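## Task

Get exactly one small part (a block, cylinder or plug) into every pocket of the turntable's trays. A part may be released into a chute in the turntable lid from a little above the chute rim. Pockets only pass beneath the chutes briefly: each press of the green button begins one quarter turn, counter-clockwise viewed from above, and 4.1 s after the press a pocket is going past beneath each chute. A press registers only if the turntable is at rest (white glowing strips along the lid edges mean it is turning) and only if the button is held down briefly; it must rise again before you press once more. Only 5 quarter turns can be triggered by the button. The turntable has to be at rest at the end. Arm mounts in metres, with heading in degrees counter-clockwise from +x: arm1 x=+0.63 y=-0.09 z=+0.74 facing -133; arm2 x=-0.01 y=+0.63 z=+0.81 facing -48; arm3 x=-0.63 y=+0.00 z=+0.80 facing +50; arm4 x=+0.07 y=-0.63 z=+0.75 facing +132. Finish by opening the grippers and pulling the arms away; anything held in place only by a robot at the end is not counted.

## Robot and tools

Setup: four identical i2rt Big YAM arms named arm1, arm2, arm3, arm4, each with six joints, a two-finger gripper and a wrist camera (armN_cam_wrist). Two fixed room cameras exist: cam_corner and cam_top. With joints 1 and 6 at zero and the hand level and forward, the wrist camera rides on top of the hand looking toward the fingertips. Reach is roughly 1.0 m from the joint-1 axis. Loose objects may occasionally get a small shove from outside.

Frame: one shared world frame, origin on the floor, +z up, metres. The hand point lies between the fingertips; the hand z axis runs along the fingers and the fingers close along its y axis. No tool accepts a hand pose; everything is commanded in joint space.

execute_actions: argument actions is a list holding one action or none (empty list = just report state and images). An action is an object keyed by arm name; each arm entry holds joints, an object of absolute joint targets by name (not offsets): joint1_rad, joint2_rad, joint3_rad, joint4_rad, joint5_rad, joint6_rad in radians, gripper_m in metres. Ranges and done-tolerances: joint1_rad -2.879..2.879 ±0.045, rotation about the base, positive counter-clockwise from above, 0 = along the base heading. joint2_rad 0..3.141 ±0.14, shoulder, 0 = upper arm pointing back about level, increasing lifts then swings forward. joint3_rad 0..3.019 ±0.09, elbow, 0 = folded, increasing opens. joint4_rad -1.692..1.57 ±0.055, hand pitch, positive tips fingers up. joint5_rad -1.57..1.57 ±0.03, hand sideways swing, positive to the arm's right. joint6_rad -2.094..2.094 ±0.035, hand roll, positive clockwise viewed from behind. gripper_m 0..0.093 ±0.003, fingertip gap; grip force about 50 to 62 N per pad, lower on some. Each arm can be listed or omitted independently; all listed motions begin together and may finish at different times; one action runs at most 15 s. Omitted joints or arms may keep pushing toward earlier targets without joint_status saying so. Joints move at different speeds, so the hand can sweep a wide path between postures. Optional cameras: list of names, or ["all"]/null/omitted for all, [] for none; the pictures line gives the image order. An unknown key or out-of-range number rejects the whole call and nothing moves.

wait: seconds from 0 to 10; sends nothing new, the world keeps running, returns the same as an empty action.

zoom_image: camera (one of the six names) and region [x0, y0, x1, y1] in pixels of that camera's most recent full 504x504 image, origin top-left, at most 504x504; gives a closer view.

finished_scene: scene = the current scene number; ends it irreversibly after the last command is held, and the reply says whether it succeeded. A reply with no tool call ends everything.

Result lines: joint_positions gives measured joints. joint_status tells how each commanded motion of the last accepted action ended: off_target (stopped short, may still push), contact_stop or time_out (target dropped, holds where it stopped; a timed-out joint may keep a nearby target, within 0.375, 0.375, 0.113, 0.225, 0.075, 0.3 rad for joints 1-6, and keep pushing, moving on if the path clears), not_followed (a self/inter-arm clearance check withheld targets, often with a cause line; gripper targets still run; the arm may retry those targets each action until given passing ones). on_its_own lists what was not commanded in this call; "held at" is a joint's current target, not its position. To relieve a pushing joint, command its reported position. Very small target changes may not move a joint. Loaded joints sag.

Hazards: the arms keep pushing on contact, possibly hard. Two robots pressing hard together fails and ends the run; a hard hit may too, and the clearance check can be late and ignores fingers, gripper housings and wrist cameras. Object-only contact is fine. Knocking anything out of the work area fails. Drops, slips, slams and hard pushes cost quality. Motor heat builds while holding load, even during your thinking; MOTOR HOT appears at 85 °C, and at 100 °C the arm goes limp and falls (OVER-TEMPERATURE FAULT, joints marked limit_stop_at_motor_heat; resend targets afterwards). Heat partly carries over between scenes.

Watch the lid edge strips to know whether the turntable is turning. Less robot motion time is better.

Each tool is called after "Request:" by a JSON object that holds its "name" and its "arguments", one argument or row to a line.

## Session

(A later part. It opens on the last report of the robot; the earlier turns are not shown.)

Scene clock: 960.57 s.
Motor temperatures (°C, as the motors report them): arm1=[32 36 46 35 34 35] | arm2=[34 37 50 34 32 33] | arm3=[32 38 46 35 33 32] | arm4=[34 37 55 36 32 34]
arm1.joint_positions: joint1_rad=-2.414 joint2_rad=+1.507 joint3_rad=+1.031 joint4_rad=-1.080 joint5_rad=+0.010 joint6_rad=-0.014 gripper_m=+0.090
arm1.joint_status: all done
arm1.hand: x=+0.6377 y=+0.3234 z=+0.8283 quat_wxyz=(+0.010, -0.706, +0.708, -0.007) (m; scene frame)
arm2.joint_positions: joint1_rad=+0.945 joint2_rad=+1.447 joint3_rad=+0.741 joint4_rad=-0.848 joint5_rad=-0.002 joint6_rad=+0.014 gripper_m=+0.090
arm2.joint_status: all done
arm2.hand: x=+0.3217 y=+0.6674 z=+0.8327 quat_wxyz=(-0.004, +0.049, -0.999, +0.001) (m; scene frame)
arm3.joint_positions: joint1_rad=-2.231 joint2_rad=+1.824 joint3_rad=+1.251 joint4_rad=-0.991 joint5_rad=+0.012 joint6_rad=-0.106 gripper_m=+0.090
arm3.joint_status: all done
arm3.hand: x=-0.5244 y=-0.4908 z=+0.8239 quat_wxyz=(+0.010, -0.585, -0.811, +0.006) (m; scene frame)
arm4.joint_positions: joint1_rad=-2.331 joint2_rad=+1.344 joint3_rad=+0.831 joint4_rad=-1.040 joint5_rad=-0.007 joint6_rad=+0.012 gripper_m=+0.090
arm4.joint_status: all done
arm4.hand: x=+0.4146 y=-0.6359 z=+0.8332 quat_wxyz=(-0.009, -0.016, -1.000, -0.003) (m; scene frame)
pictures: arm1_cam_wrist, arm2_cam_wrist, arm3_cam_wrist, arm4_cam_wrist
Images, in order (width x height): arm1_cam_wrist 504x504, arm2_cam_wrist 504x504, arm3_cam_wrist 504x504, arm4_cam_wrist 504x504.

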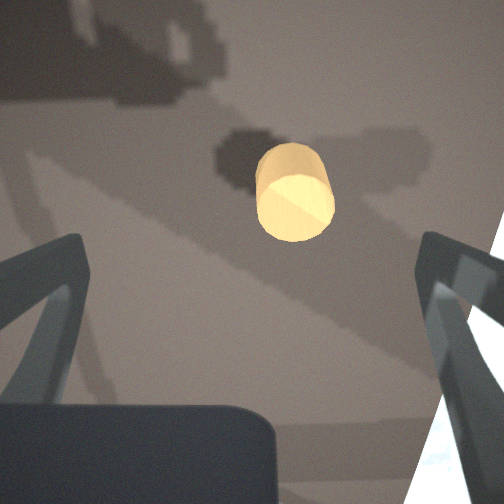

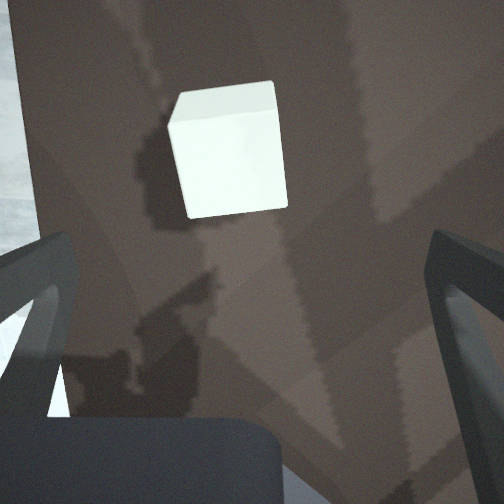

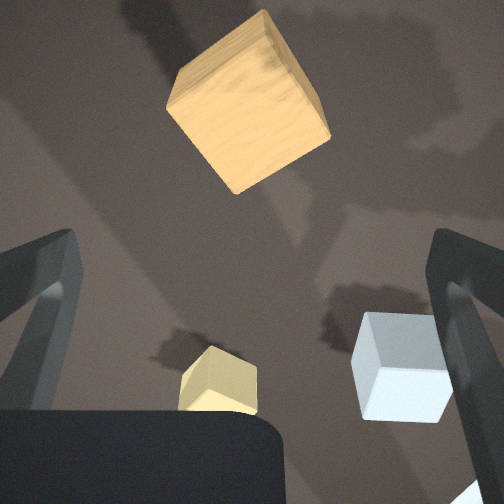

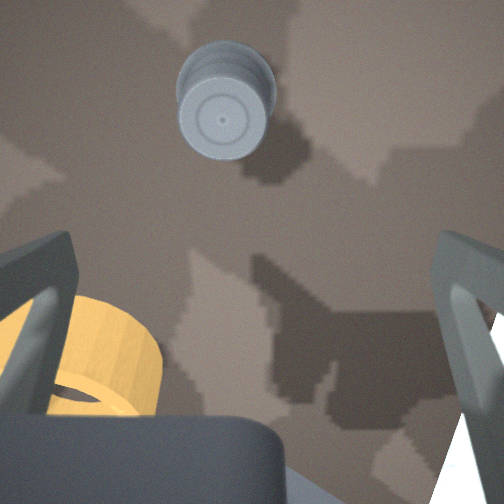

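Request:
{"name": "execute_actions", "arguments": {
  "actions": [
    {"arm1":{"joints":{"joint1_rad":-2.458,"joint2_rad":1.593,"joint3_rad":0.884,"joint4_rad":-0.843}},"arm2":{"joints":{"joint1_rad":0.973,"joint2_rad":1.648,"joint3_rad":0.656,"joint4_rad":-0.561,"joint6_rad":-0.12}},"arm3":{"joints":{"joint1_rad":-2.468,"joint2_rad":1.584,"joint4_rad":-1.25,"joint6_rad":-0.3}},"arm4":{"joints":{"joint1_rad":-2.297,"joint2_rad":1.535,"joint3_rad":0.754,"joint4_rad":-0.774,"gripper_m":0.08}}}
  ],
  "cameras": []
}}

Request:
{"name": "execute_actions", "arguments": {
  "actions": [
    {"arm3":{"joints":{"joint3_rad":0.93,"joint4_rad":-0.9}}}
  ],
  "cameras": ["arm1_cam_wrist","arm2_cam_wrist","arm3_cam_wrist","arm4_cam_wrist"]
}}

Scene clock: 1036.70 s.
Motor temperatures (°C, as the motors report them): arm1=[32 37 47 35 34 35] | arm2=[34 37 48 34 32 33] | arm3=[32 40 45 35 33 32] | arm4=[34 37 51 36 32 34]
arm1.joint_positions: joint1_rad=-2.456 joint2_rad=+1.591 joint3_rad=+0.881 joint4_rad=-0.859 joint5_rad=+0.010 joint6_rad=-0.014 gripper_m=+0.090
arm1.joint_status: all done
arm1.hand: x=+0.6547 y=+0.3005 z=+0.7497 quat_wxyz=(+0.006, -0.691, +0.723, -0.012) (m; scene frame)
arm2.joint_positions: joint1_rad=+0.969 joint2_rad=+1.652 joint3_rad=+0.653 joint4_rad=-0.573 joint5_rad=-0.002 joint6_rad=-0.108 gripper_m=+0.090
arm2.joint_status: all done
arm2.hand: x=+0.3094 y=+0.6734 z=+0.7470 quat_wxyz=(+0.005, +0.121, -0.993, +0.001) (m; scene frame)
arm3.joint_positions: joint1_rad=-2.471 joint2_rad=+1.571 joint3_rad=+1.251 joint4_rad=-1.234 joint5_rad=+0.013 joint6_rad=-0.292 gripper_m=+0.090
arm3.joint_status: all done
arm3.hand: x=-0.6421 y=-0.4544 z=+0.9419 quat_wxyz=(+0.009, -0.607, -0.795, +0.010) (m; scene frame)
arm4.joint_positions: joint1_rad=-2.307 joint2_rad=+1.548 joint3_rad=+0.757 joint4_rad=-0.784 joint5_rad=-0.007 joint6_rad=+0.012 gripper_m=+0.080
arm4.joint_status: all done
arm4.hand: x=+0.4236 y=-0.6280 z=+0.7451 quat_wxyz=(+0.002, -0.005, -1.000, -0.003) (m; scene frame)
pictures: none
No camera images: the call's "cameras" was empty. Leave "cameras" out to get every camera's image.

Scene clock: 1037.80 s.
Motor temperatures (°C, as the motors report them): arm1=[32 37 47 35 34 35] | arm2=[34 37 48 34 32 33] | arm3=[32 40 45 35 33 32] | arm4=[34 37 51 36 32 34]
arm1.joint_positions: joint1_rad=-2.456 joint2_rad=+1.591 joint3_rad=+0.881 joint4_rad=-0.859 joint5_rad=+0.010 joint6_rad=-0.014 gripper_m=+0.090
arm1.joint_status: not commanded
arm1.hand: x=+0.6547 y=+0.3005 z=+0.7497 quat_wxyz=(+0.006, -0.691, +0.723, -0.012) (m; scene frame)
arm2.joint_positions: joint1_rad=+0.969 joint2_rad=+1.652 joint3_rad=+0.653 joint4_rad=-0.573 joint5_rad=-0.002 joint6_rad=-0.109 gripper_m=+0.090
arm2.joint_status: not commanded
arm2.hand: x=+0.3094 y=+0.6734 z=+0.7470 quat_wxyz=(+0.005, +0.121, -0.993, +0.001) (m; scene frame)
arm3.joint_positions: joint1_rad=-2.471 joint2_rad=+1.580 joint3_rad=+0.926 joint4_rad=-0.919 joint5_rad=+0.013 joint6_rad=-0.292 gripper_m=+0.090
arm3.joint_status: all done
arm3.hand: x=-0.6421 y=-0.3924 z=+0.8298 quat_wxyz=(+0.014, -0.606, -0.795, +0.003) (m; scene frame)
arm4.joint_positions: joint1_rad=-2.307 joint2_rad=+1.548 joint3_rad=+0.757 joint4_rad=-0.784 joint5_rad=-0.007 joint6_rad=+0.012 gripper_m=+0.080
arm4.joint_status: not commanded
arm4.hand: x=+0.4236 y=-0.6280 z=+0.7451 quat_wxyz=(+0.002, -0.005, -1.000, -0.003) (m; scene frame)
pictures: arm1_cam_wrist, arm2_cam_wrist, arm3_cam_wrist, arm4_cam_wrist
Images, in order (width x height): arm1_cam_wrist 504x504, arm2_cam_wrist 504x504, arm3_cam_wrist 504x504, arm4_cam_wrist 504x504.

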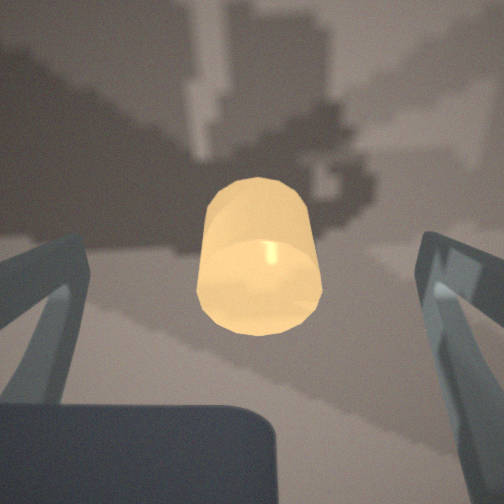

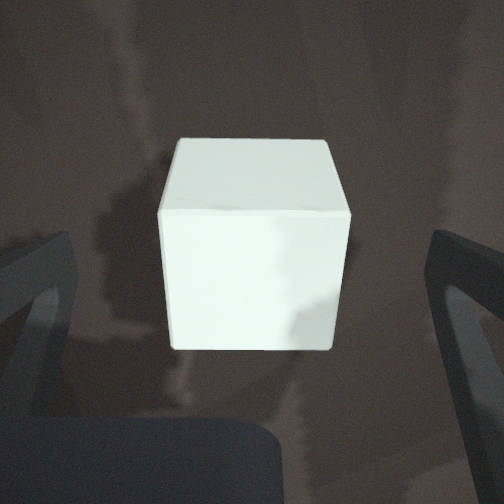

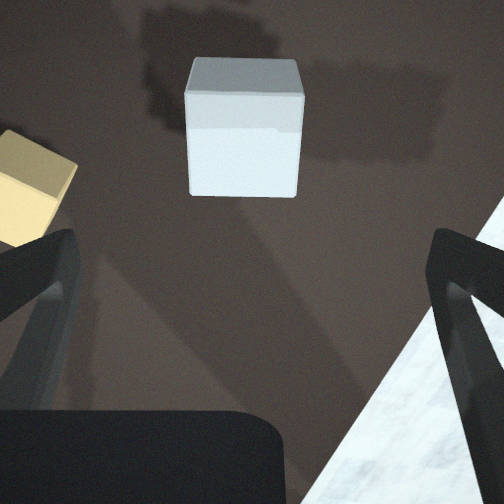

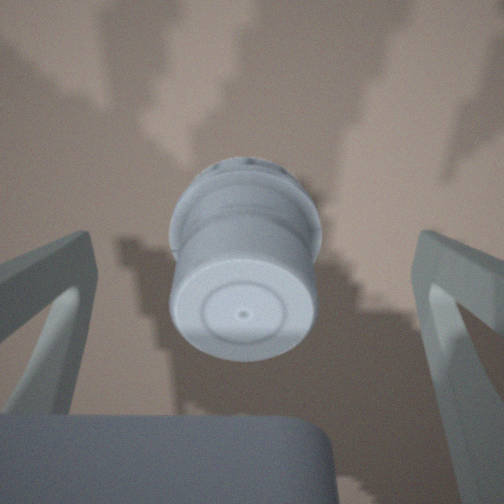

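Request:
{"name": "execute_actions", "arguments": {
  "actions": [
    {"arm1":{"joints":{"gripper_m":0.017}},"arm2":{"joints":{"gripper_m":0.026}},"arm3":{"joints":{"joint2_rad":1.75,"joint3_rad":0.871,"joint4_rad":-0.671,"gripper_m":0.075}},"arm4":{"joints":{"gripper_m":0.019}}}
  ],
  "cameras": ["arm3_cam_wrist"]
}}

Scene clock: 1053.70 s.
Motor temperatures (°C, as the motors report them): arm1=[32 37 46 35 34 35] | arm2=[34 37 47 34 32 33] | arm3=[32 40 44 35 33 32] | arm4=[34 37 50 36 32 34]
arm1.joint_positions: joint1_rad=-2.456 joint2_rad=+1.591 joint3_rad=+0.881 joint4_rad=-0.859 joint5_rad=+0.010 joint6_rad=-0.014 gripper_m=+0.030
arm1.joint_status: gripper_m off_target (ended at +0.030, target +0.017)
arm1.hand: x=+0.6546 y=+0.3005 z=+0.7497 quat_wxyz=(+0.005, -0.691, +0.723, -0.011) (m; scene frame)
arm2.joint_positions: joint1_rad=+0.969 joint2_rad=+1.652 joint3_rad=+0.653 joint4_rad=-0.573 joint5_rad=-0.002 joint6_rad=-0.109 gripper_m=+0.039
arm2.joint_status: gripper_m off_target (ended at +0.039, target +0.026)
arm2.hand: x=+0.3094 y=+0.6734 z=+0.7470 quat_wxyz=(+0.005, +0.121, -0.993, +0.001) (m; scene frame)
arm3.joint_positions: joint1_rad=-2.471 joint2_rad=+1.762 joint3_rad=+0.867 joint4_rad=-0.689 joint5_rad=+0.013 joint6_rad=-0.292 gripper_m=+0.075
arm3.joint_status: all done
arm3.hand: x=-0.6431 y=-0.3920 z=+0.7449 quat_wxyz=(+0.018, -0.606, -0.795, -0.002) (m; scene frame)
arm4.joint_positions: joint1_rad=-2.307 joint2_rad=+1.548 joint3_rad=+0.757 joint4_rad=-0.784 joint5_rad=-0.008 joint6_rad=+0.012 gripper_m=+0.028
arm4.joint_status: gripper_m off_target (ended at +0.028, target +0.019)
arm4.hand: x=+0.4236 y=-0.6280 z=+0.7451 quat_wxyz=(+0.002, -0.005, -1.000, -0.003) (m; scene frame)
pictures: arm3_cam_wrist
Images, in order (width x height): arm3_cam_wrist 504x504.

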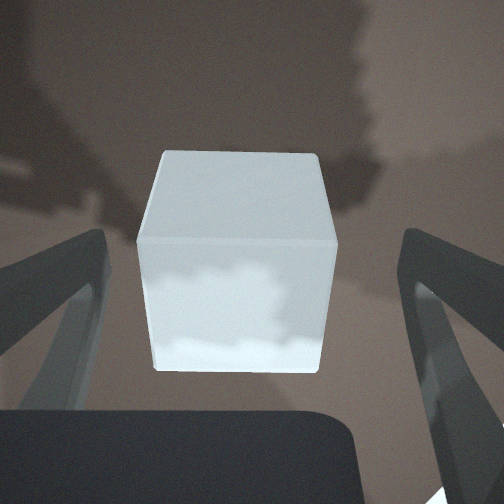

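Good. Close arm3.

Request:
{"name": "execute_actions", "arguments": {
  "actions": [
    {"arm3":{"joints":{"gripper_m":0.028}}}
  ],
  "cameras": []
}}

Scene clock: 1057.30 s.
Motor temperatures (°C, as the motors report them): arm1=[32 37 45 35 34 35] | arm2=[34 37 47 34 32 33] | arm3=[32 40 44 35 33 32] | arm4=[34 37 50 36 32 34]
arm1.joint_positions: joint1_rad=-2.456 joint2_rad=+1.591 joint3_rad=+0.881 joint4_rad=-0.859 joint5_rad=+0.010 joint6_rad=-0.014 gripper_m=+0.030
arm1.joint_status: not commanded
arm1.hand: x=+0.6546 y=+0.3005 z=+0.7497 quat_wxyz=(+0.005, -0.691, +0.723, -0.011) (m; scene frame)
arm2.joint_positions: joint1_rad=+0.969 joint2_rad=+1.652 joint3_rad=+0.653 joint4_rad=-0.573 joint5_rad=-0.002 joint6_rad=-0.109 gripper_m=+0.039
arm2.joint_status: not commanded
arm2.hand: x=+0.3094 y=+0.6734 z=+0.7470 quat_wxyz=(+0.005, +0.121, -0.993, +0.001) (m; scene frame)
arm3.joint_positions: joint1_rad=-2.471 joint2_rad=+1.762 joint3_rad=+0.867 joint4_rad=-0.688 joint5_rad=+0.013 joint6_rad=-0.293 gripper_m=+0.039
arm3.joint_status: gripper_m off_target (ended at +0.039, target +0.028)
arm3.hand: x=-0.6430 y=-0.3923 z=+0.7449 quat_wxyz=(+0.017, -0.606, -0.795, -0.002) (m; scene frame)
arm4.joint_positions: joint1_rad=-2.307 joint2_rad=+1.548 joint3_rad=+0.757 joint4_rad=-0.784 joint5_rad=-0.008 joint6_rad=+0.012 gripper_m=+0.028
arm4.joint_status: not commanded
arm4.hand: x=+0.4236 y=-0.6280 z=+0.7451 quat_wxyz=(+0.002, -0.005, -1.000, -0.003) (m; scene frame)
pictures: none
No camera images: the call's "cameras" was empty. Leave "cameras" out to get every camera's image.

Request:
{"name": "execute_actions", "arguments": {
  "actions": [
    {"arm1":{"joints":{"joint2_rad":0.75,"joint3_rad":0.87,"joint4_rad":-1.68}},"arm2":{"joints":{"joint2_rad":0.75,"joint3_rad":0.87,"joint4_rad":-1.68,"joint6_rad":0.014}},"arm3":{"joints":{"joint2_rad":0.75,"joint3_rad":0.87,"joint4_rad":-1.68,"joint6_rad":-0.1}},"arm4":{"joints":{"joint2_rad":0.75,"joint3_rad":0.87,"joint4_rad":-1.68}}}
  ],
  "cameras": []
}}

Request:
{"name": "execute_actions", "arguments": {
  "actions": [
    {"arm1":{"joints":{"joint1_rad":-1.02}},"arm2":{"joints":{"joint1_rad":-0.778}},"arm3":{"joints":{"joint1_rad":-1.004}},"arm4":{"joints":{"joint1_rad":-0.577}}}
  ],
  "cameras": []
}}

Request:
{"name": "execute_actions", "arguments": {
  "actions": [
    {"arm1":{"joints":{"joint3_rad":1.345,"joint4_rad":-1.346}},"arm2":{"joints":{"joint3_rad":1.14,"joint4_rad":-1.156}},"arm3":{"joints":{"joint3_rad":0.885,"joint4_rad":-1.151}},"arm4":{"joints":{"joint3_rad":1.175,"joint4_rad":-0.943}}}
  ],
  "cameras": []
}}

Request:
{"name": "execute_actions", "arguments": {
  "actions": [
    {"arm1":{"joints":{"joint2_rad":1.431}},"arm2":{"joints":{"joint2_rad":1.56}},"arm3":{"joints":{"joint2_rad":1.26}},"arm4":{"joints":{"joint2_rad":1.425}}}
  ]
}}

Scene clock: 1071.97 s.
Motor temperatures (°C, as the motors report them): arm1=[32 37 45 35 34 35] | arm2=[34 37 47 34 32 33] | arm3=[32 40 44 35 33 32] | arm4=[34 37 50 36 32 34]
arm1.joint_positions: joint1_rad=-2.456 joint2_rad=+0.747 joint3_rad=+0.875 joint4_rad=-1.664 joint5_rad=+0.010 joint6_rad=-0.014 gripper_m=+0.030
arm1.joint_status: all done
arm1.hand: x=+0.6392 y=+0.0931 z=+0.9795 quat_wxyz=(+0.017, -0.691, +0.723, +0.000) (m; scene frame)
arm2.joint_positions: joint1_rad=+0.969 joint2_rad=+0.745 joint3_rad=+0.859 joint4_rad=-1.669 joint5_rad=-0.002 joint6_rad=+0.002 gripper_m=+0.039
arm2.joint_status: all done
arm2.hand: x=+0.1595 y=+0.6543 z=+1.0476 quat_wxyz=(-0.004, +0.066, -0.998, +0.000) (m; scene frame)
arm3.joint_positions: joint1_rad=-2.471 joint2_rad=+0.751 joint3_rad=+0.866 joint4_rad=-1.664 joint5_rad=+0.013 joint6_rad=-0.108 gripper_m=+0.039
arm3.joint_status: all done
arm3.hand: x=-0.6340 y=-0.1750 z=+1.0383 quat_wxyz=(+0.006, -0.677, -0.736, +0.012) (m; scene frame)
arm4.joint_positions: joint1_rad=-2.307 joint2_rad=+0.748 joint3_rad=+0.829 joint4_rad=-1.672 joint5_rad=-0.008 joint6_rad=+0.012 gripper_m=+0.028
arm4.joint_status: all done
arm4.hand: x=+0.2411 y=-0.6282 z=+0.9747 quat_wxyz=(+0.010, -0.005, -1.000, -0.003) (m; scene frame)
pictures: none
No camera images: the call's "cameras" was empty. Leave "cameras" out to get every camera's image.

Scene clock: 1073.83 s.
Motor temperatures (°C, as the motors report them): arm1=[32 37 45 35 34 35] | arm2=[34 37 47 34 32 33] | arm3=[32 39 44 35 33 32] | arm4=[34 37 51 36 32 34]
arm1.joint_positions: joint1_rad=-1.026 joint2_rad=+0.747 joint3_rad=+0.875 joint4_rad=-1.664 joint5_rad=+0.010 joint6_rad=-0.014 gripper_m=+0.030
arm1.joint_status: all done
arm1.hand: x=+0.4534 y=-0.0468 z=+0.9784 quat_wxyz=(+0.002, -0.996, +0.092, +0.009) (m; scene frame)
arm2.joint_positions: joint1_rad=-0.774 joint2_rad=+0.745 joint3_rad=+0.859 joint4_rad=-1.669 joint5_rad=-0.002 joint6_rad=+0.004 gripper_m=+0.039
arm2.joint_status: all done
arm2.hand: x=-0.0184 y=+0.4585 z=+1.0499 quat_wxyz=(-0.005, -0.722, -0.692, +0.009) (m; scene frame)
arm3.joint_positions: joint1_rad=-1.008 joint2_rad=+0.751 joint3_rad=+0.866 joint4_rad=-1.664 joint5_rad=+0.011 joint6_rad=-0.106 gripper_m=+0.039
arm3.joint_status: all done
arm3.hand: x=-0.4530 y=-0.0247 z=+1.0376 quat_wxyz=(-0.004, -0.014, -1.000, +0.001) (m; scene frame)
arm4.joint_positions: joint1_rad=-0.586 joint2_rad=+0.748 joint3_rad=+0.829 joint4_rad=-1.672 joint5_rad=-0.007 joint6_rad=+0.012 gripper_m=+0.028
arm4.joint_status: all done
arm4.hand: x=+0.0487 y=-0.4656 z=+0.9745 quat_wxyz=(+0.010, +0.755, -0.655, +0.006) (m; scene frame)
pictures: none
No camera images: the call's "cameras" was empty. Leave "cameras" out to get every camera's image.

Scene clock: 1075.20 s.
Motor temperatures (°C, as the motors report them): arm1=[32 37 46 35 34 35] | arm2=[34 36 48 34 32 33] | arm3=[32 39 44 35 33 32] | arm4=[34 37 51 36 32 34]
arm1.joint_positions: joint1_rad=-1.026 joint2_rad=+0.746 joint3_rad=+1.311 joint4_rad=-1.363 joint5_rad=+0.010 joint6_rad=-0.014 gripper_m=+0.030
arm1.joint_status: all done
arm1.hand: x=+0.3456 y=-0.0234 z=+1.2019 quat_wxyz=(+0.040, -0.925, +0.089, +0.368) (m; scene frame)
arm2.joint_positions: joint1_rad=-0.774 joint2_rad=+0.748 joint3_rad=+1.114 joint4_rad=-1.174 joint5_rad=-0.002 joint6_rad=+0.004 gripper_m=+0.039
arm2.joint_status: all done
arm2.hand: x=-0.0226 y=+0.3152 z=+1.2127 quat_wxyz=(-0.259, -0.668, -0.643, +0.271) (m; scene frame)
arm3.joint_positions: joint1_rad=-1.008 joint2_rad=+0.751 joint3_rad=+0.866 joint4_rad=-1.182 joint5_rad=+0.011 joint6_rad=-0.106 gripper_m=+0.039
arm3.joint_status: all done
arm3.hand: x=-0.3401 y=-0.0400 z=+1.0665 quat_wxyz=(-0.241, -0.015, -0.970, +0.030) (m; scene frame)
arm4.joint_positions: joint1_rad=-0.586 joint2_rad=+0.749 joint3_rad=+1.127 joint4_rad=-0.964 joint5_rad=-0.007 joint6_rad=+0.012 gripper_m=+0.028
arm4.joint_status: all done
arm4.hand: x=+0.0204 y=-0.2831 z=+1.1944 quat_wxyz=(-0.302, +0.667, -0.576, -0.363) (m; scene frame)
pictures: none
No camera images: the call's "cameras" was empty. Leave "cameras" out to get every camera's image.

Scene clock: 1076.57 s.
Motor temperatures (°C, as the motors report them): arm1=[32 37 46 35 34 35] | arm2=[34 36 48 34 32 33] | arm3=[32 39 44 35 33 32] | arm4=[34 37 52 36 32 34]
arm1.joint_positions: joint1_rad=-1.026 joint2_rad=+1.439 joint3_rad=+1.318 joint4_rad=-1.359 joint5_rad=+0.010 joint6_rad=-0.014 gripper_m=+0.030
arm1.joint_status: all done
arm1.hand: x=+0.1954 y=+0.0050 z=+0.9574 quat_wxyz=(+0.005, -0.995, +0.093, +0.037) (m; scene frame)
arm2.joint_positions: joint1_rad=-0.774 joint2_rad=+1.559 joint3_rad=+1.114 joint4_rad=-1.165 joint5_rad=-0.002 joint6_rad=+0.004 gripper_m=+0.039
arm2.joint_status: all done
arm2.hand: x=-0.0287 y=+0.2105 z=+0.9162 quat_wxyz=(+0.014, -0.722, -0.692, -0.010) (m; scene frame)
arm3.joint_positions: joint1_rad=-1.008 joint2_rad=+1.270 joint3_rad=+0.866 joint4_rad=-1.168 joint5_rad=+0.011 joint6_rad=-0.106 gripper_m=+0.039
arm3.joint_status: all done
arm3.hand: x=-0.3064 y=-0.0432 z=+0.9152 quat_wxyz=(+0.008, -0.013, -1.000, +0.000) (m; scene frame)
arm4.joint_positions: joint1_rad=-0.586 joint2_rad=+1.442 joint3_rad=+1.127 joint4_rad=-0.955 joint5_rad=-0.007 joint6_rad=+0.012 gripper_m=+0.028
arm4.joint_status: all done
arm4.hand: x=+0.0010 y=-0.1589 z=+0.9125 quat_wxyz=(-0.093, +0.747, -0.648, -0.116) (m; scene frame)
pictures: arm1_cam_wrist, arm2_cam_wrist, arm3_cam_wrist, arm4_cam_wrist, cam_corner, cam_top
Images, in order (width x height): arm1_cam_wrist 504x504, arm2_cam_wrist 504x504, arm3_cam_wrist 504x504, arm4_cam_wrist 504x504, cam_corner 504x504, cam_top 504x504.

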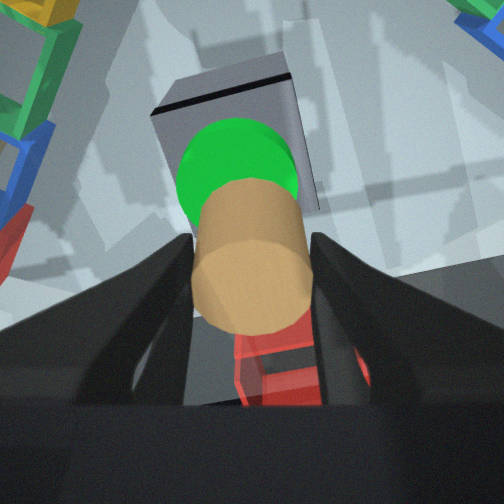

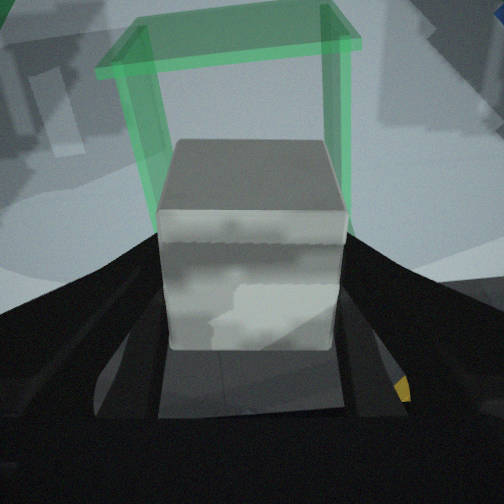

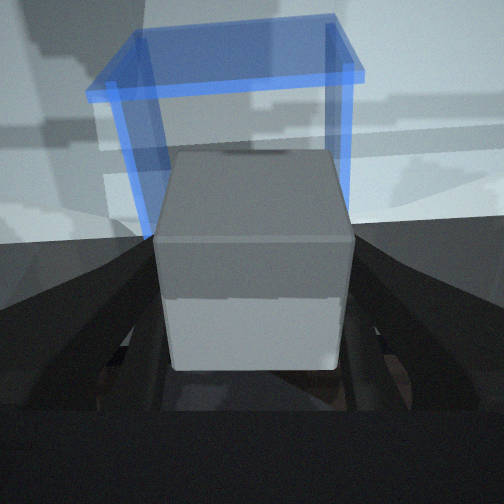

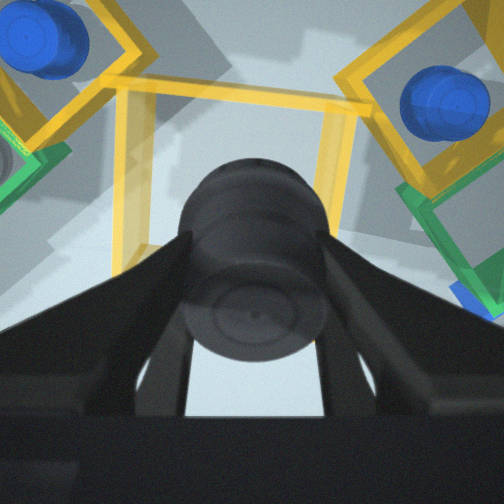

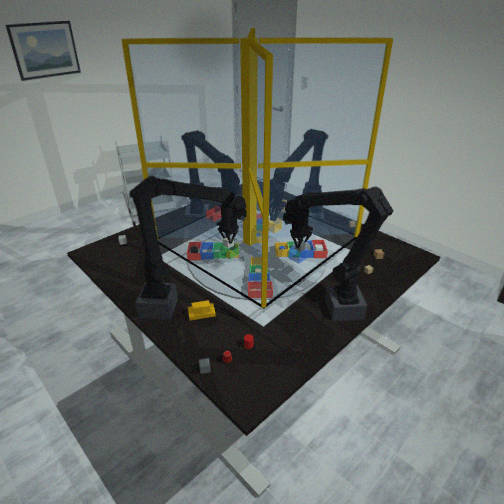

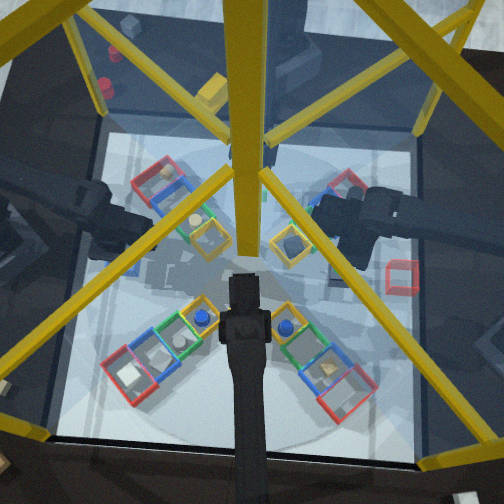

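Request:
{"name": "execute_actions", "arguments": {
  "actions": [
    {"arm1":{"joints":{"joint3_rad":1.18,"joint4_rad":-1.16}}}
  ],
  "cameras": []
}}

Request:
{"name": "execute_actions", "arguments": {
  "actions": [
    {"arm1":{"joints":{"joint1_rad":-1.12,"joint2_rad":1.167,"joint4_rad":-1.37}}}
  ],
  "cameras": []
}}

Request:
{"name": "execute_actions", "arguments": {
  "actions": [
    {"arm1":{"joints":{"joint3_rad":0.96}}}
  ],
  "cameras": []
}}

Request:
{"name": "wait", "arguments": {
  "seconds": 0.85
}}

Request:
{"name": "execute_actions", "arguments": {
  "actions": [
    {"arm1":{"joints":{"gripper_m":0.06}},"arm2":{"joints":{"gripper_m":0.06}},"arm3":{"joints":{"gripper_m":0.06}}}
  ]
}}

Scene clock: 1086.40 s.
Motor temperatures (°C, as the motors report them): arm1=[32 37 47 35 34 35] | arm2=[34 37 50 34 32 33] | arm3=[32 39 45 35 33 32] | arm4=[34 37 54 36 32 34]
arm1.joint_positions: joint1_rad=-1.026 joint2_rad=+1.394 joint3_rad=+1.217 joint4_rad=-1.176 joint5_rad=+0.010 joint6_rad=-0.014 gripper_m=+0.030
arm1.joint_status: all done
arm1.hand: x=+0.1852 y=+0.0070 z=+0.9413 quat_wxyz=(+0.012, -0.991, +0.093, +0.100) (m; scene frame)
arm2.joint_positions: joint1_rad=-0.774 joint2_rad=+1.559 joint3_rad=+1.114 joint4_rad=-1.165 joint5_rad=-0.002 joint6_rad=+0.004 gripper_m=+0.039
arm2.joint_status: not commanded
arm2.hand: x=-0.0287 y=+0.2105 z=+0.9162 quat_wxyz=(+0.014, -0.722, -0.692, -0.010) (m; scene frame)
arm3.joint_positions: joint1_rad=-1.008 joint2_rad=+1.270 joint3_rad=+0.866 joint4_rad=-1.168 joint5_rad=+0.011 joint6_rad=-0.106 gripper_m=+0.039
arm3.joint_status: not commanded
arm3.hand: x=-0.3064 y=-0.0432 z=+0.9152 quat_wxyz=(+0.008, -0.013, -1.000, +0.000) (m; scene frame)
arm4.joint_positions: joint1_rad=-0.586 joint2_rad=+1.442 joint3_rad=+1.127 joint4_rad=-0.955 joint5_rad=-0.007 joint6_rad=+0.012 gripper_m=+0.028
arm4.joint_status: not commanded
arm4.hand: x=+0.0010 y=-0.1589 z=+0.9125 quat_wxyz=(-0.093, +0.747, -0.648, -0.116) (m; scene frame)
pictures: none
No camera images: the call's "cameras" was empty. Leave "cameras" out to get every camera's image.

Scene clock: 1087.60 s.
Motor temperatures (°C, as the motors report them): arm1=[32 37 47 35 34 35] | arm2=[34 37 50 34 32 33] | arm3=[32 39 45 35 33 32] | arm4=[34 37 54 36 32 34]
arm1.joint_positions: joint1_rad=-1.127 joint2_rad=+1.150 joint3_rad=+1.183 joint4_rad=-1.355 joint5_rad=+0.010 joint6_rad=-0.014 gripper_m=+0.030
arm1.joint_status: all done
arm1.hand: x=+0.2723 y=+0.0285 z=+1.0124 quat_wxyz=(+0.020, -0.983, +0.143, +0.114) (m; scene frame)
arm2.joint_positions: joint1_rad=-0.774 joint2_rad=+1.559 joint3_rad=+1.114 joint4_rad=-1.165 joint5_rad=-0.002 joint6_rad=+0.004 gripper_m=+0.039
arm2.joint_status: not commanded
arm2.hand: x=-0.0287 y=+0.2105 z=+0.9162 quat_wxyz=(+0.014, -0.722, -0.692, -0.010) (m; scene frame)
arm3.joint_positions: joint1_rad=-1.008 joint2_rad=+1.270 joint3_rad=+0.866 joint4_rad=-1.168 joint5_rad=+0.011 joint6_rad=-0.106 gripper_m=+0.039
arm3.joint_status: not commanded
arm3.hand: x=-0.3064 y=-0.0432 z=+0.9152 quat_wxyz=(+0.008, -0.013, -1.000, +0.000) (m; scene frame)
arm4.joint_positions: joint1_rad=-0.586 joint2_rad=+1.442 joint3_rad=+1.127 joint4_rad=-0.955 joint5_rad=-0.007 joint6_rad=+0.012 gripper_m=+0.028
arm4.joint_status: not commanded
arm4.hand: x=+0.0010 y=-0.1589 z=+0.9125 quat_wxyz=(-0.093, +0.747, -0.648, -0.116) (m; scene frame)
pictures: none
No camera images: the call's "cameras" was empty. Leave "cameras" out to get every camera's image.

Scene clock: 1088.57 s.
Motor temperatures (°C, as the motors report them): arm1=[32 37 47 35 34 35] | arm2=[34 37 50 34 32 33] | arm3=[32 39 45 35 33 32] | arm4=[34 37 54 36 32 34]
arm1.joint_positions: joint1_rad=-1.127 joint2_rad=+1.158 joint3_rad=+0.962 joint4_rad=-1.358 joint5_rad=+0.010 joint6_rad=-0.014 gripper_m=+0.030
arm1.joint_status: all done
arm1.hand: x=+0.3312 y=+0.0097 z=+0.9202 quat_wxyz=(+0.002, -0.990, +0.143, +0.000) (m; scene frame)
arm2.joint_positions: joint1_rad=-0.774 joint2_rad=+1.559 joint3_rad=+1.114 joint4_rad=-1.165 joint5_rad=-0.002 joint6_rad=+0.004 gripper_m=+0.039
arm2.joint_status: not commanded
arm2.hand: x=-0.0287 y=+0.2105 z=+0.9162 quat_wxyz=(+0.014, -0.722, -0.692, -0.010) (m; scene frame)
arm3.joint_positions: joint1_rad=-1.008 joint2_rad=+1.270 joint3_rad=+0.866 joint4_rad=-1.168 joint5_rad=+0.011 joint6_rad=-0.106 gripper_m=+0.039
arm3.joint_status: not commanded
arm3.hand: x=-0.3064 y=-0.0432 z=+0.9152 quat_wxyz=(+0.008, -0.013, -1.000, +0.000) (m; scene frame)
arm4.joint_positions: joint1_rad=-0.586 joint2_rad=+1.442 joint3_rad=+1.127 joint4_rad=-0.955 joint5_rad=-0.007 joint6_rad=+0.012 gripper_m=+0.028
arm4.joint_status: not commanded
arm4.hand: x=+0.0010 y=-0.1589 z=+0.9125 quat_wxyz=(-0.093, +0.747, -0.648, -0.116) (m; scene frame)
pictures: none
No camera images: the call's "cameras" was empty. Leave "cameras" out to get every camera's image.

Scene clock: 1089.43 s.
Motor temperatures (°C, as the motors report them): arm1=[32 37 47 35 34 35] | arm2=[34 37 50 34 32 33] | arm3=[32 39 45 35 33 32] | arm4=[34 37 54 36 32 34]
arm1.joint_positions: joint1_rad=-1.127 joint2_rad=+1.158 joint3_rad=+0.962 joint4_rad=-1.358 joint5_rad=+0.010 joint6_rad=-0.014 gripper_m=+0.030
arm1.joint_status: all done
arm1.hand: x=+0.3312 y=+0.0097 z=+0.9202 quat_wxyz=(+0.002, -0.990, +0.143, +0.000) (m; scene frame)
arm2.joint_positions: joint1_rad=-0.774 joint2_rad=+1.559 joint3_rad=+1.114 joint4_rad=-1.165 joint5_rad=-0.002 joint6_rad=+0.004 gripper_m=+0.039
arm2.joint_status: not commanded
arm2.hand: x=-0.0287 y=+0.2105 z=+0.9162 quat_wxyz=(+0.014, -0.722, -0.692, -0.010) (m; scene frame)
arm3.joint_positions: joint1_rad=-1.008 joint2_rad=+1.270 joint3_rad=+0.866 joint4_rad=-1.168 joint5_rad=+0.011 joint6_rad=-0.106 gripper_m=+0.039
arm3.joint_status: not commanded
arm3.hand: x=-0.3064 y=-0.0432 z=+0.9152 quat_wxyz=(+0.008, -0.013, -1.000, +0.000) (m; scene frame)
arm4.joint_positions: joint1_rad=-0.586 joint2_rad=+1.442 joint3_rad=+1.127 joint4_rad=-0.955 joint5_rad=-0.007 joint6_rad=+0.012 gripper_m=+0.028
arm4.joint_status: not commanded
arm4.hand: x=+0.0010 y=-0.1589 z=+0.9125 quat_wxyz=(-0.093, +0.747, -0.648, -0.116) (m; scene frame)
wait: 0.87 s; at rest by 0.27 s
pictures: arm1_cam_wrist, arm2_cam_wrist, arm3_cam_wrist, arm4_cam_wrist, cam_corner, cam_top
Images, in order (width x height): arm1_cam_wrist 504x504, arm2_cam_wrist 504x504, arm3_cam_wrist 504x504, arm4_cam_wrist 504x504, cam_corner 504x504, cam_top 504x504.

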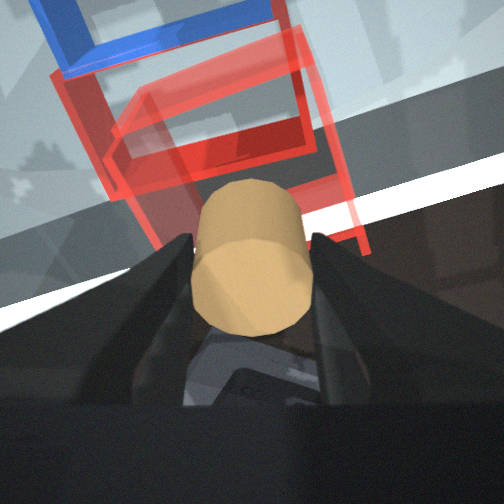

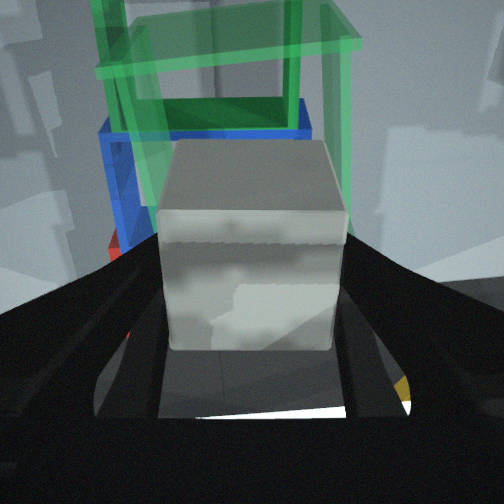

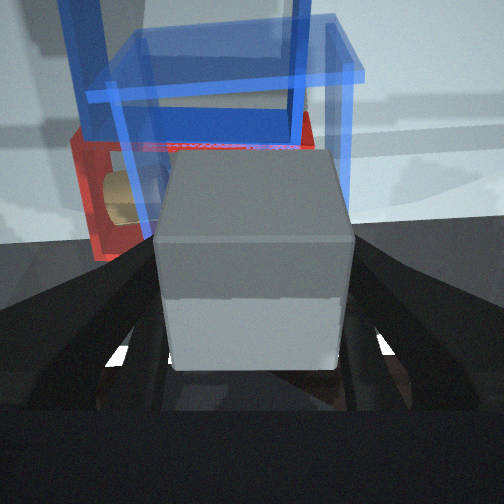

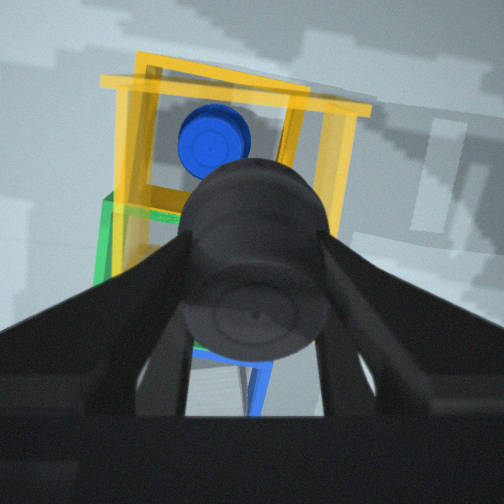

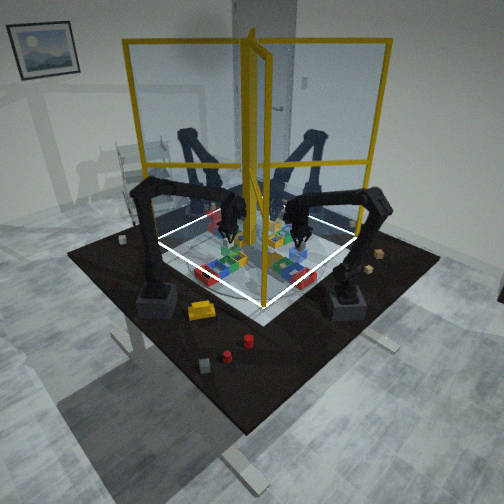

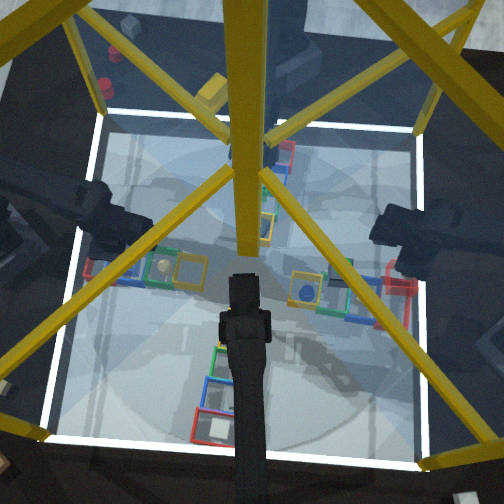

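Scene clock: 1090.00 s.
Motor temperatures (°C, as the motors report them): arm1=[32 37 47 35 34 35] | arm2=[34 37 50 34 32 33] | arm3=[32 39 45 35 33 32] | arm4=[34 37 55 36 32 34]
arm1.joint_positions: joint1_rad=-1.127 joint2_rad=+1.158 joint3_rad=+0.962 joint4_rad=-1.358 joint5_rad=+0.010 joint6_rad=-0.014 gripper_m=+0.060
arm1.joint_status: all done
arm1.hand: x=+0.3312 y=+0.0097 z=+0.9202 quat_wxyz=(+0.002, -0.990, +0.143, +0.000) (m; scene frame)
arm2.joint_positions: joint1_rad=-0.774 joint2_rad=+1.559 joint3_rad=+1.114 joint4_rad=-1.165 joint5_rad=-0.002 joint6_rad=+0.004 gripper_m=+0.060
arm2.joint_status: all done
arm2.hand: x=-0.0287 y=+0.2105 z=+0.9162 quat_wxyz=(+0.014, -0.722, -0.692, -0.010) (m; scene frame)
arm3.joint_positions: joint1_rad=-1.008 joint2_rad=+1.270 joint3_rad=+0.866 joint4_rad=-1.168 joint5_rad=+0.011 joint6_rad=-0.106 gripper_m=+0.060
arm3.joint_status: all done
arm3.hand: x=-0.3064 y=-0.0432 z=+0.9152 quat_wxyz=(+0.008, -0.013, -1.000, +0.000) (m; scene frame)
arm4.joint_positions: joint1_rad=-0.586 joint2_rad=+1.442 joint3_rad=+1.127 joint4_rad=-0.955 joint5_rad=-0.007 joint6_rad=+0.012 gripper_m=+0.028
arm4.joint_status: not commanded
arm4.hand: x=+0.0010 y=-0.1589 z=+0.9125 quat_wxyz=(-0.093, +0.747, -0.648, -0.116) (m; scene frame)
pictures: arm1_cam_wrist, arm2_cam_wrist, arm3_cam_wrist, arm4_cam_wrist, cam_corner, cam_top
Images, in order (width x height): arm1_cam_wrist 504x504, arm2_cam_wrist 504x504, arm3_cam_wrist 504x504, arm4_cam_wrist 504x504, cam_corner 504x504, cam_top 504x504.

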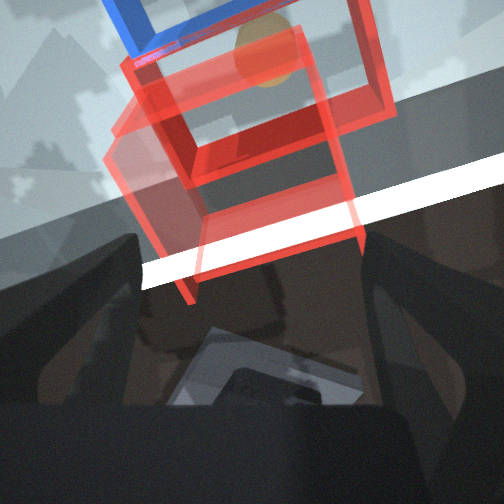

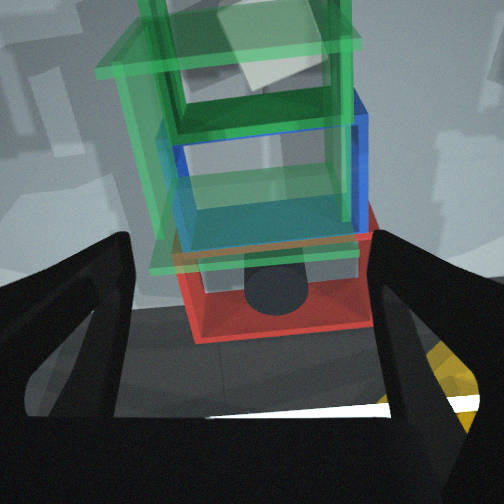

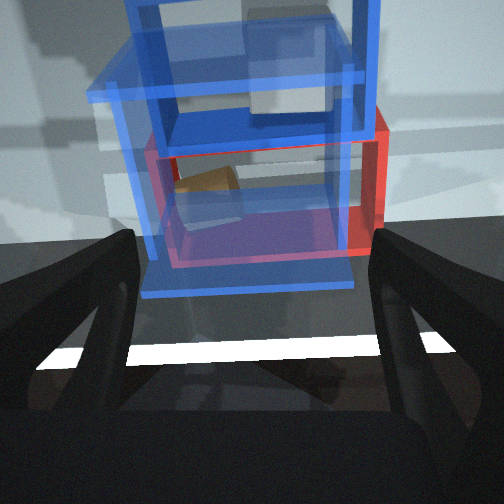

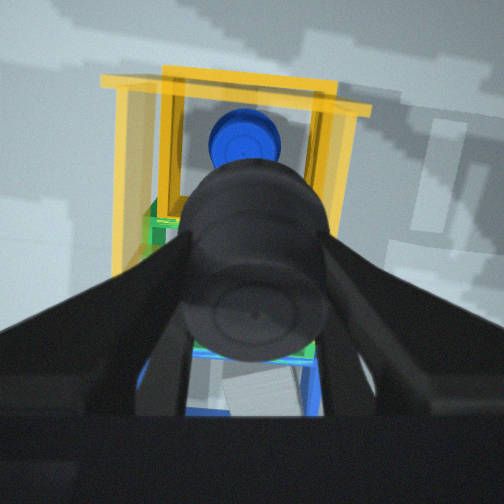

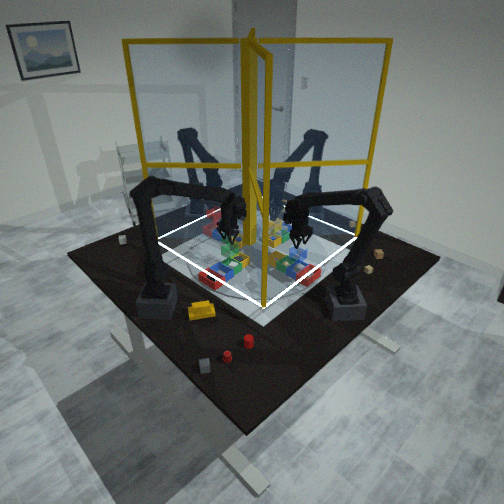

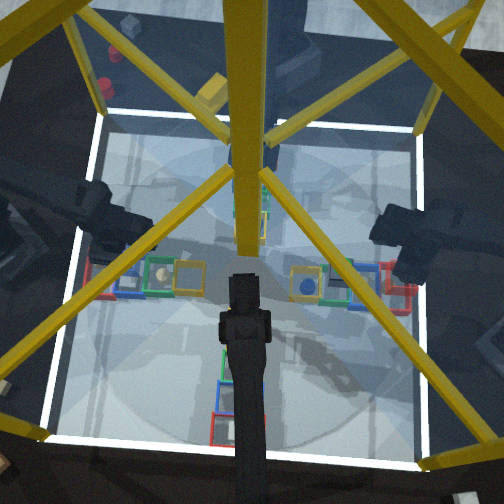

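Request:
{"name": "execute_actions", "arguments": {
  "actions": [
    {"arm1":{"joints":{"joint3_rad":1.345,"joint4_rad":-1.346,"gripper_m":0.0}},"arm2":{"joints":{"joint2_rad":0.75,"joint3_rad":0.87,"joint4_rad":-1.68,"gripper_m":0.09}},"arm3":{"joints":{"joint2_rad":0.75,"joint3_rad":0.87,"joint4_rad":-1.68,"gripper_m":0.09}},"arm4":{"joints":{"joint1_rad":-0.562}}}
  ],
  "cameras": []
}}

Request:
{"name": "execute_actions", "arguments": {
  "actions": [
    {"arm1":{"joints":{"joint1_rad":-1.02,"joint2_rad":1.431}},"arm2":{"joints":{"joint1_rad":-2.22}},"arm3":{"joints":{"joint1_rad":-2.235}}}
  ],
  "cameras": []
}}

Scene clock: 1149.87 s.
Motor temperatures (°C, as the motors report them): arm1=[32 36 47 35 34 35] | arm2=[34 37 52 34 32 33] | arm3=[32 39 46 35 33 32] | arm4=[34 38 57 36 32 34]
arm1.joint_positions: joint1_rad=-1.127 joint2_rad=+1.161 joint3_rad=+1.311 joint4_rad=-1.357 joint5_rad=+0.010 joint6_rad=-0.014 gripper_m=+0.000
arm1.joint_status: all done
arm1.hand: x=+0.2457 y=+0.0371 z=+1.0663 quat_wxyz=(+0.029, -0.975, +0.142, +0.171) (m; scene frame)
arm2.joint_positions: joint1_rad=-0.774 joint2_rad=+0.745 joint3_rad=+0.870 joint4_rad=-1.671 joint5_rad=-0.002 joint6_rad=+0.004 gripper_m=+0.090
arm2.joint_status: all done
arm2.hand: x=-0.0184 y=+0.4567 z=+1.0542 quat_wxyz=(-0.008, -0.722, -0.692, +0.013) (m; scene frame)
arm3.joint_positions: joint1_rad=-1.008 joint2_rad=+0.742 joint3_rad=+0.866 joint4_rad=-1.664 joint5_rad=+0.011 joint6_rad=-0.106 gripper_m=+0.090
arm3.joint_status: all done
arm3.hand: x=-0.4537 y=-0.0246 z=+1.0390 quat_wxyz=(-0.008, -0.014, -1.000, +0.002) (m; scene frame)
arm4.joint_positions: joint1_rad=-0.573 joint2_rad=+1.442 joint3_rad=+1.127 joint4_rad=-0.955 joint5_rad=-0.007 joint6_rad=+0.012 gripper_m=+0.028
arm4.joint_status: all done
arm4.hand: x=-0.0048 y=-0.1598 z=+0.9125 quat_wxyz=(-0.093, +0.751, -0.643, -0.117) (m; scene frame)
pictures: none
No camera images: the call's "cameras" was empty. Leave "cameras" out to get every camera's image.

Scene clock: 1151.57 s.
Motor temperatures (°C, as the motors report them): arm1=[32 36 47 35 34 35] | arm2=[34 37 52 34 32 33] | arm3=[32 38 46 35 33 32] | arm4=[34 38 57 36 32 34]
arm1.joint_positions: joint1_rad=-1.016 joint2_rad=+1.440 joint3_rad=+1.313 joint4_rad=-1.357 joint5_rad=+0.010 joint6_rad=-0.014 gripper_m=+0.000
arm1.joint_status: all done
arm1.hand: x=+0.1954 y=+0.0009 z=+0.9551 quat_wxyz=(+0.005, -0.995, +0.088, +0.035) (m; scene frame)
arm2.joint_positions: joint1_rad=-2.216 joint2_rad=+0.745 joint3_rad=+0.870 joint4_rad=-1.671 joint5_rad=-0.002 joint6_rad=+0.005 gripper_m=+0.090
arm2.joint_status: all done
arm2.hand: x=-0.1856 y=+0.6155 z=+1.0547 quat_wxyz=(-0.004, -0.999, -0.043, +0.016) (m; scene frame)
arm3.joint_positions: joint1_rad=-2.230 joint2_rad=+0.742 joint3_rad=+0.866 joint4_rad=-1.664 joint5_rad=+0.012 joint6_rad=-0.105 gripper_m=+0.090
arm3.joint_status: all done
arm3.hand: x=-0.5919 y=-0.1708 z=+1.0392 quat_wxyz=(+0.001, -0.585, -0.811, +0.014) (m; scene frame)
arm4.joint_positions: joint1_rad=-0.573 joint2_rad=+1.442 joint3_rad=+1.127 joint4_rad=-0.955 joint5_rad=-0.007 joint6_rad=+0.012 gripper_m=+0.028
arm4.joint_status: not commanded
arm4.hand: x=-0.0048 y=-0.1598 z=+0.9125 quat_wxyz=(-0.093, +0.751, -0.643, -0.117) (m; scene frame)
pictures: none
No camera images: the call's "cameras" was empty. Leave "cameras" out to get every camera's image.

Request:
{"name": "execute_actions", "arguments": {
  "actions": [
    {"arm2":{"joints":{"joint2_rad":1.72,"joint3_rad":1.105,"joint4_rad":-0.907}},"arm3":{"joints":{"joint2_rad":1.487,"joint3_rad":0.827,"joint4_rad":-0.888}}}
  ],
  "cameras": ["arm2_cam_wrist","arm3_cam_wrist"]
}}

Scene clock: 1160.90 s.
Motor temperatures (°C, as the motors report them): arm1=[32 36 48 35 34 35] | arm2=[34 37 51 34 32 33] | arm3=[32 38 46 35 33 32] | arm4=[34 38 57 36 32 34]
arm1.joint_positions: joint1_rad=-1.016 joint2_rad=+1.440 joint3_rad=+1.313 joint4_rad=-1.357 joint5_rad=+0.010 joint6_rad=-0.014 gripper_m=+0.000
arm1.joint_status: not commanded
arm1.hand: x=+0.1954 y=+0.0009 z=+0.9551 quat_wxyz=(+0.005, -0.995, +0.088, +0.035) (m; scene frame)
arm2.joint_positions: joint1_rad=-2.216 joint2_rad=+1.716 joint3_rad=+1.098 joint4_rad=-0.919 joint5_rad=-0.002 joint6_rad=+0.005 gripper_m=+0.090
arm2.joint_status: all done
arm2.hand: x=-0.4747 y=+0.5883 z=+0.8463 quat_wxyz=(-0.004, -0.999, -0.043, +0.021) (m; scene frame)
arm3.joint_positions: joint1_rad=-2.230 joint2_rad=+1.485 joint3_rad=+0.829 joint4_rad=-0.907 joint5_rad=+0.012 joint6_rad=-0.105 gripper_m=+0.090
arm3.joint_status: all done
arm3.hand: x=-0.5544 y=-0.3506 z=+0.8334 quat_wxyz=(+0.009, -0.585, -0.811, +0.006) (m; scene frame)
arm4.joint_positions: joint1_rad=-0.573 joint2_rad=+1.442 joint3_rad=+1.127 joint4_rad=-0.955 joint5_rad=-0.007 joint6_rad=+0.012 gripper_m=+0.028
arm4.joint_status: not commanded
arm4.hand: x=-0.0048 y=-0.1598 z=+0.9125 quat_wxyz=(-0.093, +0.751, -0.643, -0.117) (m; scene frame)
pictures: arm2_cam_wrist, arm3_cam_wrist
Images, in order (width x height): arm2_cam_wrist 504x504, arm3_cam_wrist 504x504.

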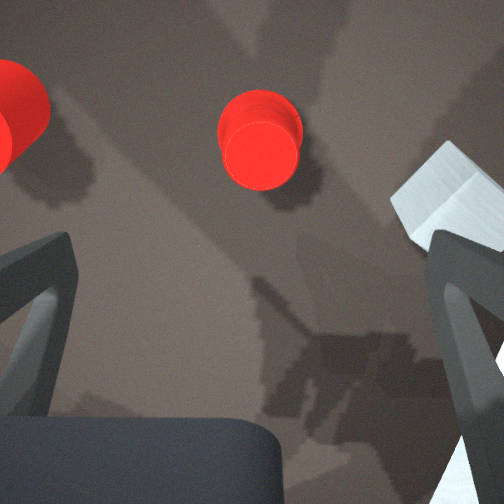

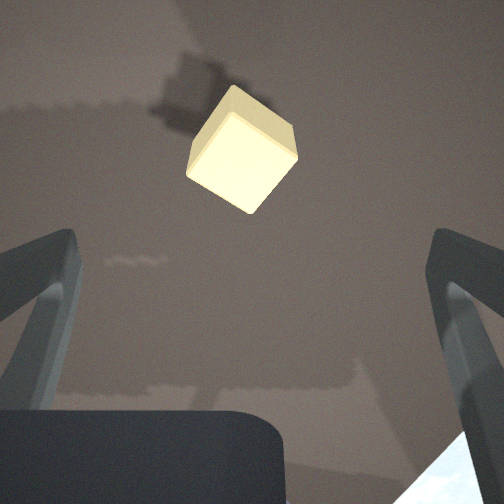

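Request:
{"name": "execute_actions", "arguments": {
  "actions": [
    {"arm2":{"joints":{"joint1_rad":-2.232,"gripper_m":0.062}},"arm3":{"joints":{"joint6_rad":0.51,"gripper_m":0.07}}}
  ],
  "cameras": []
}}

Request:
{"name": "execute_actions", "arguments": {
  "actions": [
    {"arm2":{"joints":{"joint2_rad":1.875,"joint3_rad":1.027,"joint4_rad":-0.695}},"arm3":{"joints":{"joint2_rad":1.655,"joint3_rad":0.733,"joint4_rad":-0.62}}}
  ],
  "cameras": ["arm2_cam_wrist","arm3_cam_wrist"]
}}

Scene clock: 1182.43 s.
Motor temperatures (°C, as the motors report them): arm1=[32 37 49 35 34 35] | arm2=[34 37 50 34 32 33] | arm3=[32 39 44 35 33 32] | arm4=[34 38 58 36 32 34]
arm1.joint_positions: joint1_rad=-1.016 joint2_rad=+1.440 joint3_rad=+1.313 joint4_rad=-1.357 joint5_rad=+0.010 joint6_rad=-0.014 gripper_m=+0.000
arm1.joint_status: not commanded
arm1.hand: x=+0.1954 y=+0.0009 z=+0.9551 quat_wxyz=(+0.005, -0.995, +0.088, +0.035) (m; scene frame)
arm2.joint_positions: joint1_rad=-2.226 joint2_rad=+1.716 joint3_rad=+1.098 joint4_rad=-0.919 joint5_rad=-0.002 joint6_rad=+0.005 gripper_m=+0.062
arm2.joint_status: all done
arm2.hand: x=-0.4751 y=+0.5929 z=+0.8462 quat_wxyz=(-0.004, -0.999, -0.038, +0.021) (m; scene frame)
arm3.joint_positions: joint1_rad=-2.230 joint2_rad=+1.485 joint3_rad=+0.829 joint4_rad=-0.907 joint5_rad=+0.012 joint6_rad=+0.502 gripper_m=+0.070
arm3.joint_status: all done
arm3.hand: x=-0.5544 y=-0.3506 z=+0.8334 quat_wxyz=(+0.007, -0.800, -0.599, +0.009) (m; scene frame)
arm4.joint_positions: joint1_rad=-0.573 joint2_rad=+1.442 joint3_rad=+1.127 joint4_rad=-0.955 joint5_rad=-0.007 joint6_rad=+0.012 gripper_m=+0.028
arm4.joint_status: not commanded
arm4.hand: x=-0.0048 y=-0.1598 z=+0.9125 quat_wxyz=(-0.093, +0.751, -0.643, -0.117) (m; scene frame)
pictures: none
No camera images: the call's "cameras" was empty. Leave "cameras" out to get every camera's image.

Scene clock: 1183.50 s.
Motor temperatures (°C, as the motors report them): arm1=[32 37 50 35 34 35] | arm2=[34 38 50 34 32 33] | arm3=[32 39 44 35 33 32] | arm4=[34 38 58 36 32 34]
arm1.joint_positions: joint1_rad=-1.016 joint2_rad=+1.440 joint3_rad=+1.313 joint4_rad=-1.357 joint5_rad=+0.010 joint6_rad=-0.014 gripper_m=+0.000
arm1.joint_status: not commanded
arm1.hand: x=+0.1954 y=+0.0009 z=+0.9551 quat_wxyz=(+0.005, -0.995, +0.088, +0.035) (m; scene frame)
arm2.joint_positions: joint1_rad=-2.226 joint2_rad=+1.878 joint3_rad=+1.020 joint4_rad=-0.707 joint5_rad=-0.002 joint6_rad=+0.005 gripper_m=+0.062
arm2.joint_status: all done
arm2.hand: x=-0.4646 y=+0.5933 z=+0.7540 quat_wxyz=(-0.003, -0.999, -0.038, +0.007) (m; scene frame)
arm3.joint_positions: joint1_rad=-2.230 joint2_rad=+1.668 joint3_rad=+0.727 joint4_rad=-0.638 joint5_rad=+0.012 joint6_rad=+0.502 gripper_m=+0.070
arm3.joint_status: all done
arm3.hand: x=-0.5582 y=-0.3374 z=+0.7452 quat_wxyz=(+0.014, -0.800, -0.599, +0.005) (m; scene frame)
arm4.joint_positions: joint1_rad=-0.573 joint2_rad=+1.442 joint3_rad=+1.127 joint4_rad=-0.955 joint5_rad=-0.007 joint6_rad=+0.012 gripper_m=+0.028
arm4.joint_status: not commanded
arm4.hand: x=-0.0048 y=-0.1598 z=+0.9125 quat_wxyz=(-0.093, +0.751, -0.643, -0.117) (m; scene frame)
pictures: arm2_cam_wrist, arm3_cam_wrist
Images, in order (width x height): arm2_cam_wrist 504x504, arm3_cam_wrist 504x504.

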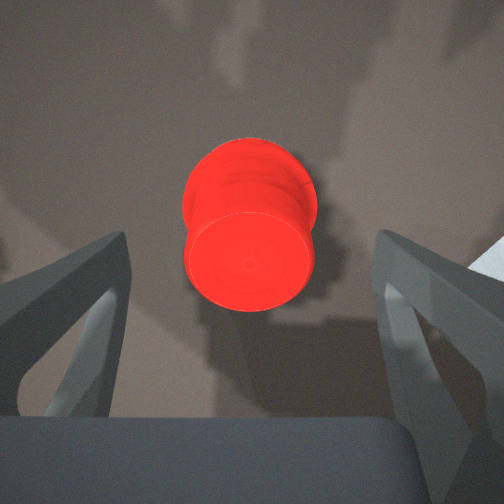

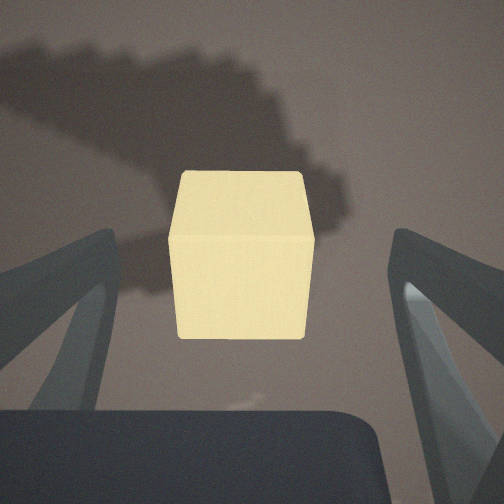

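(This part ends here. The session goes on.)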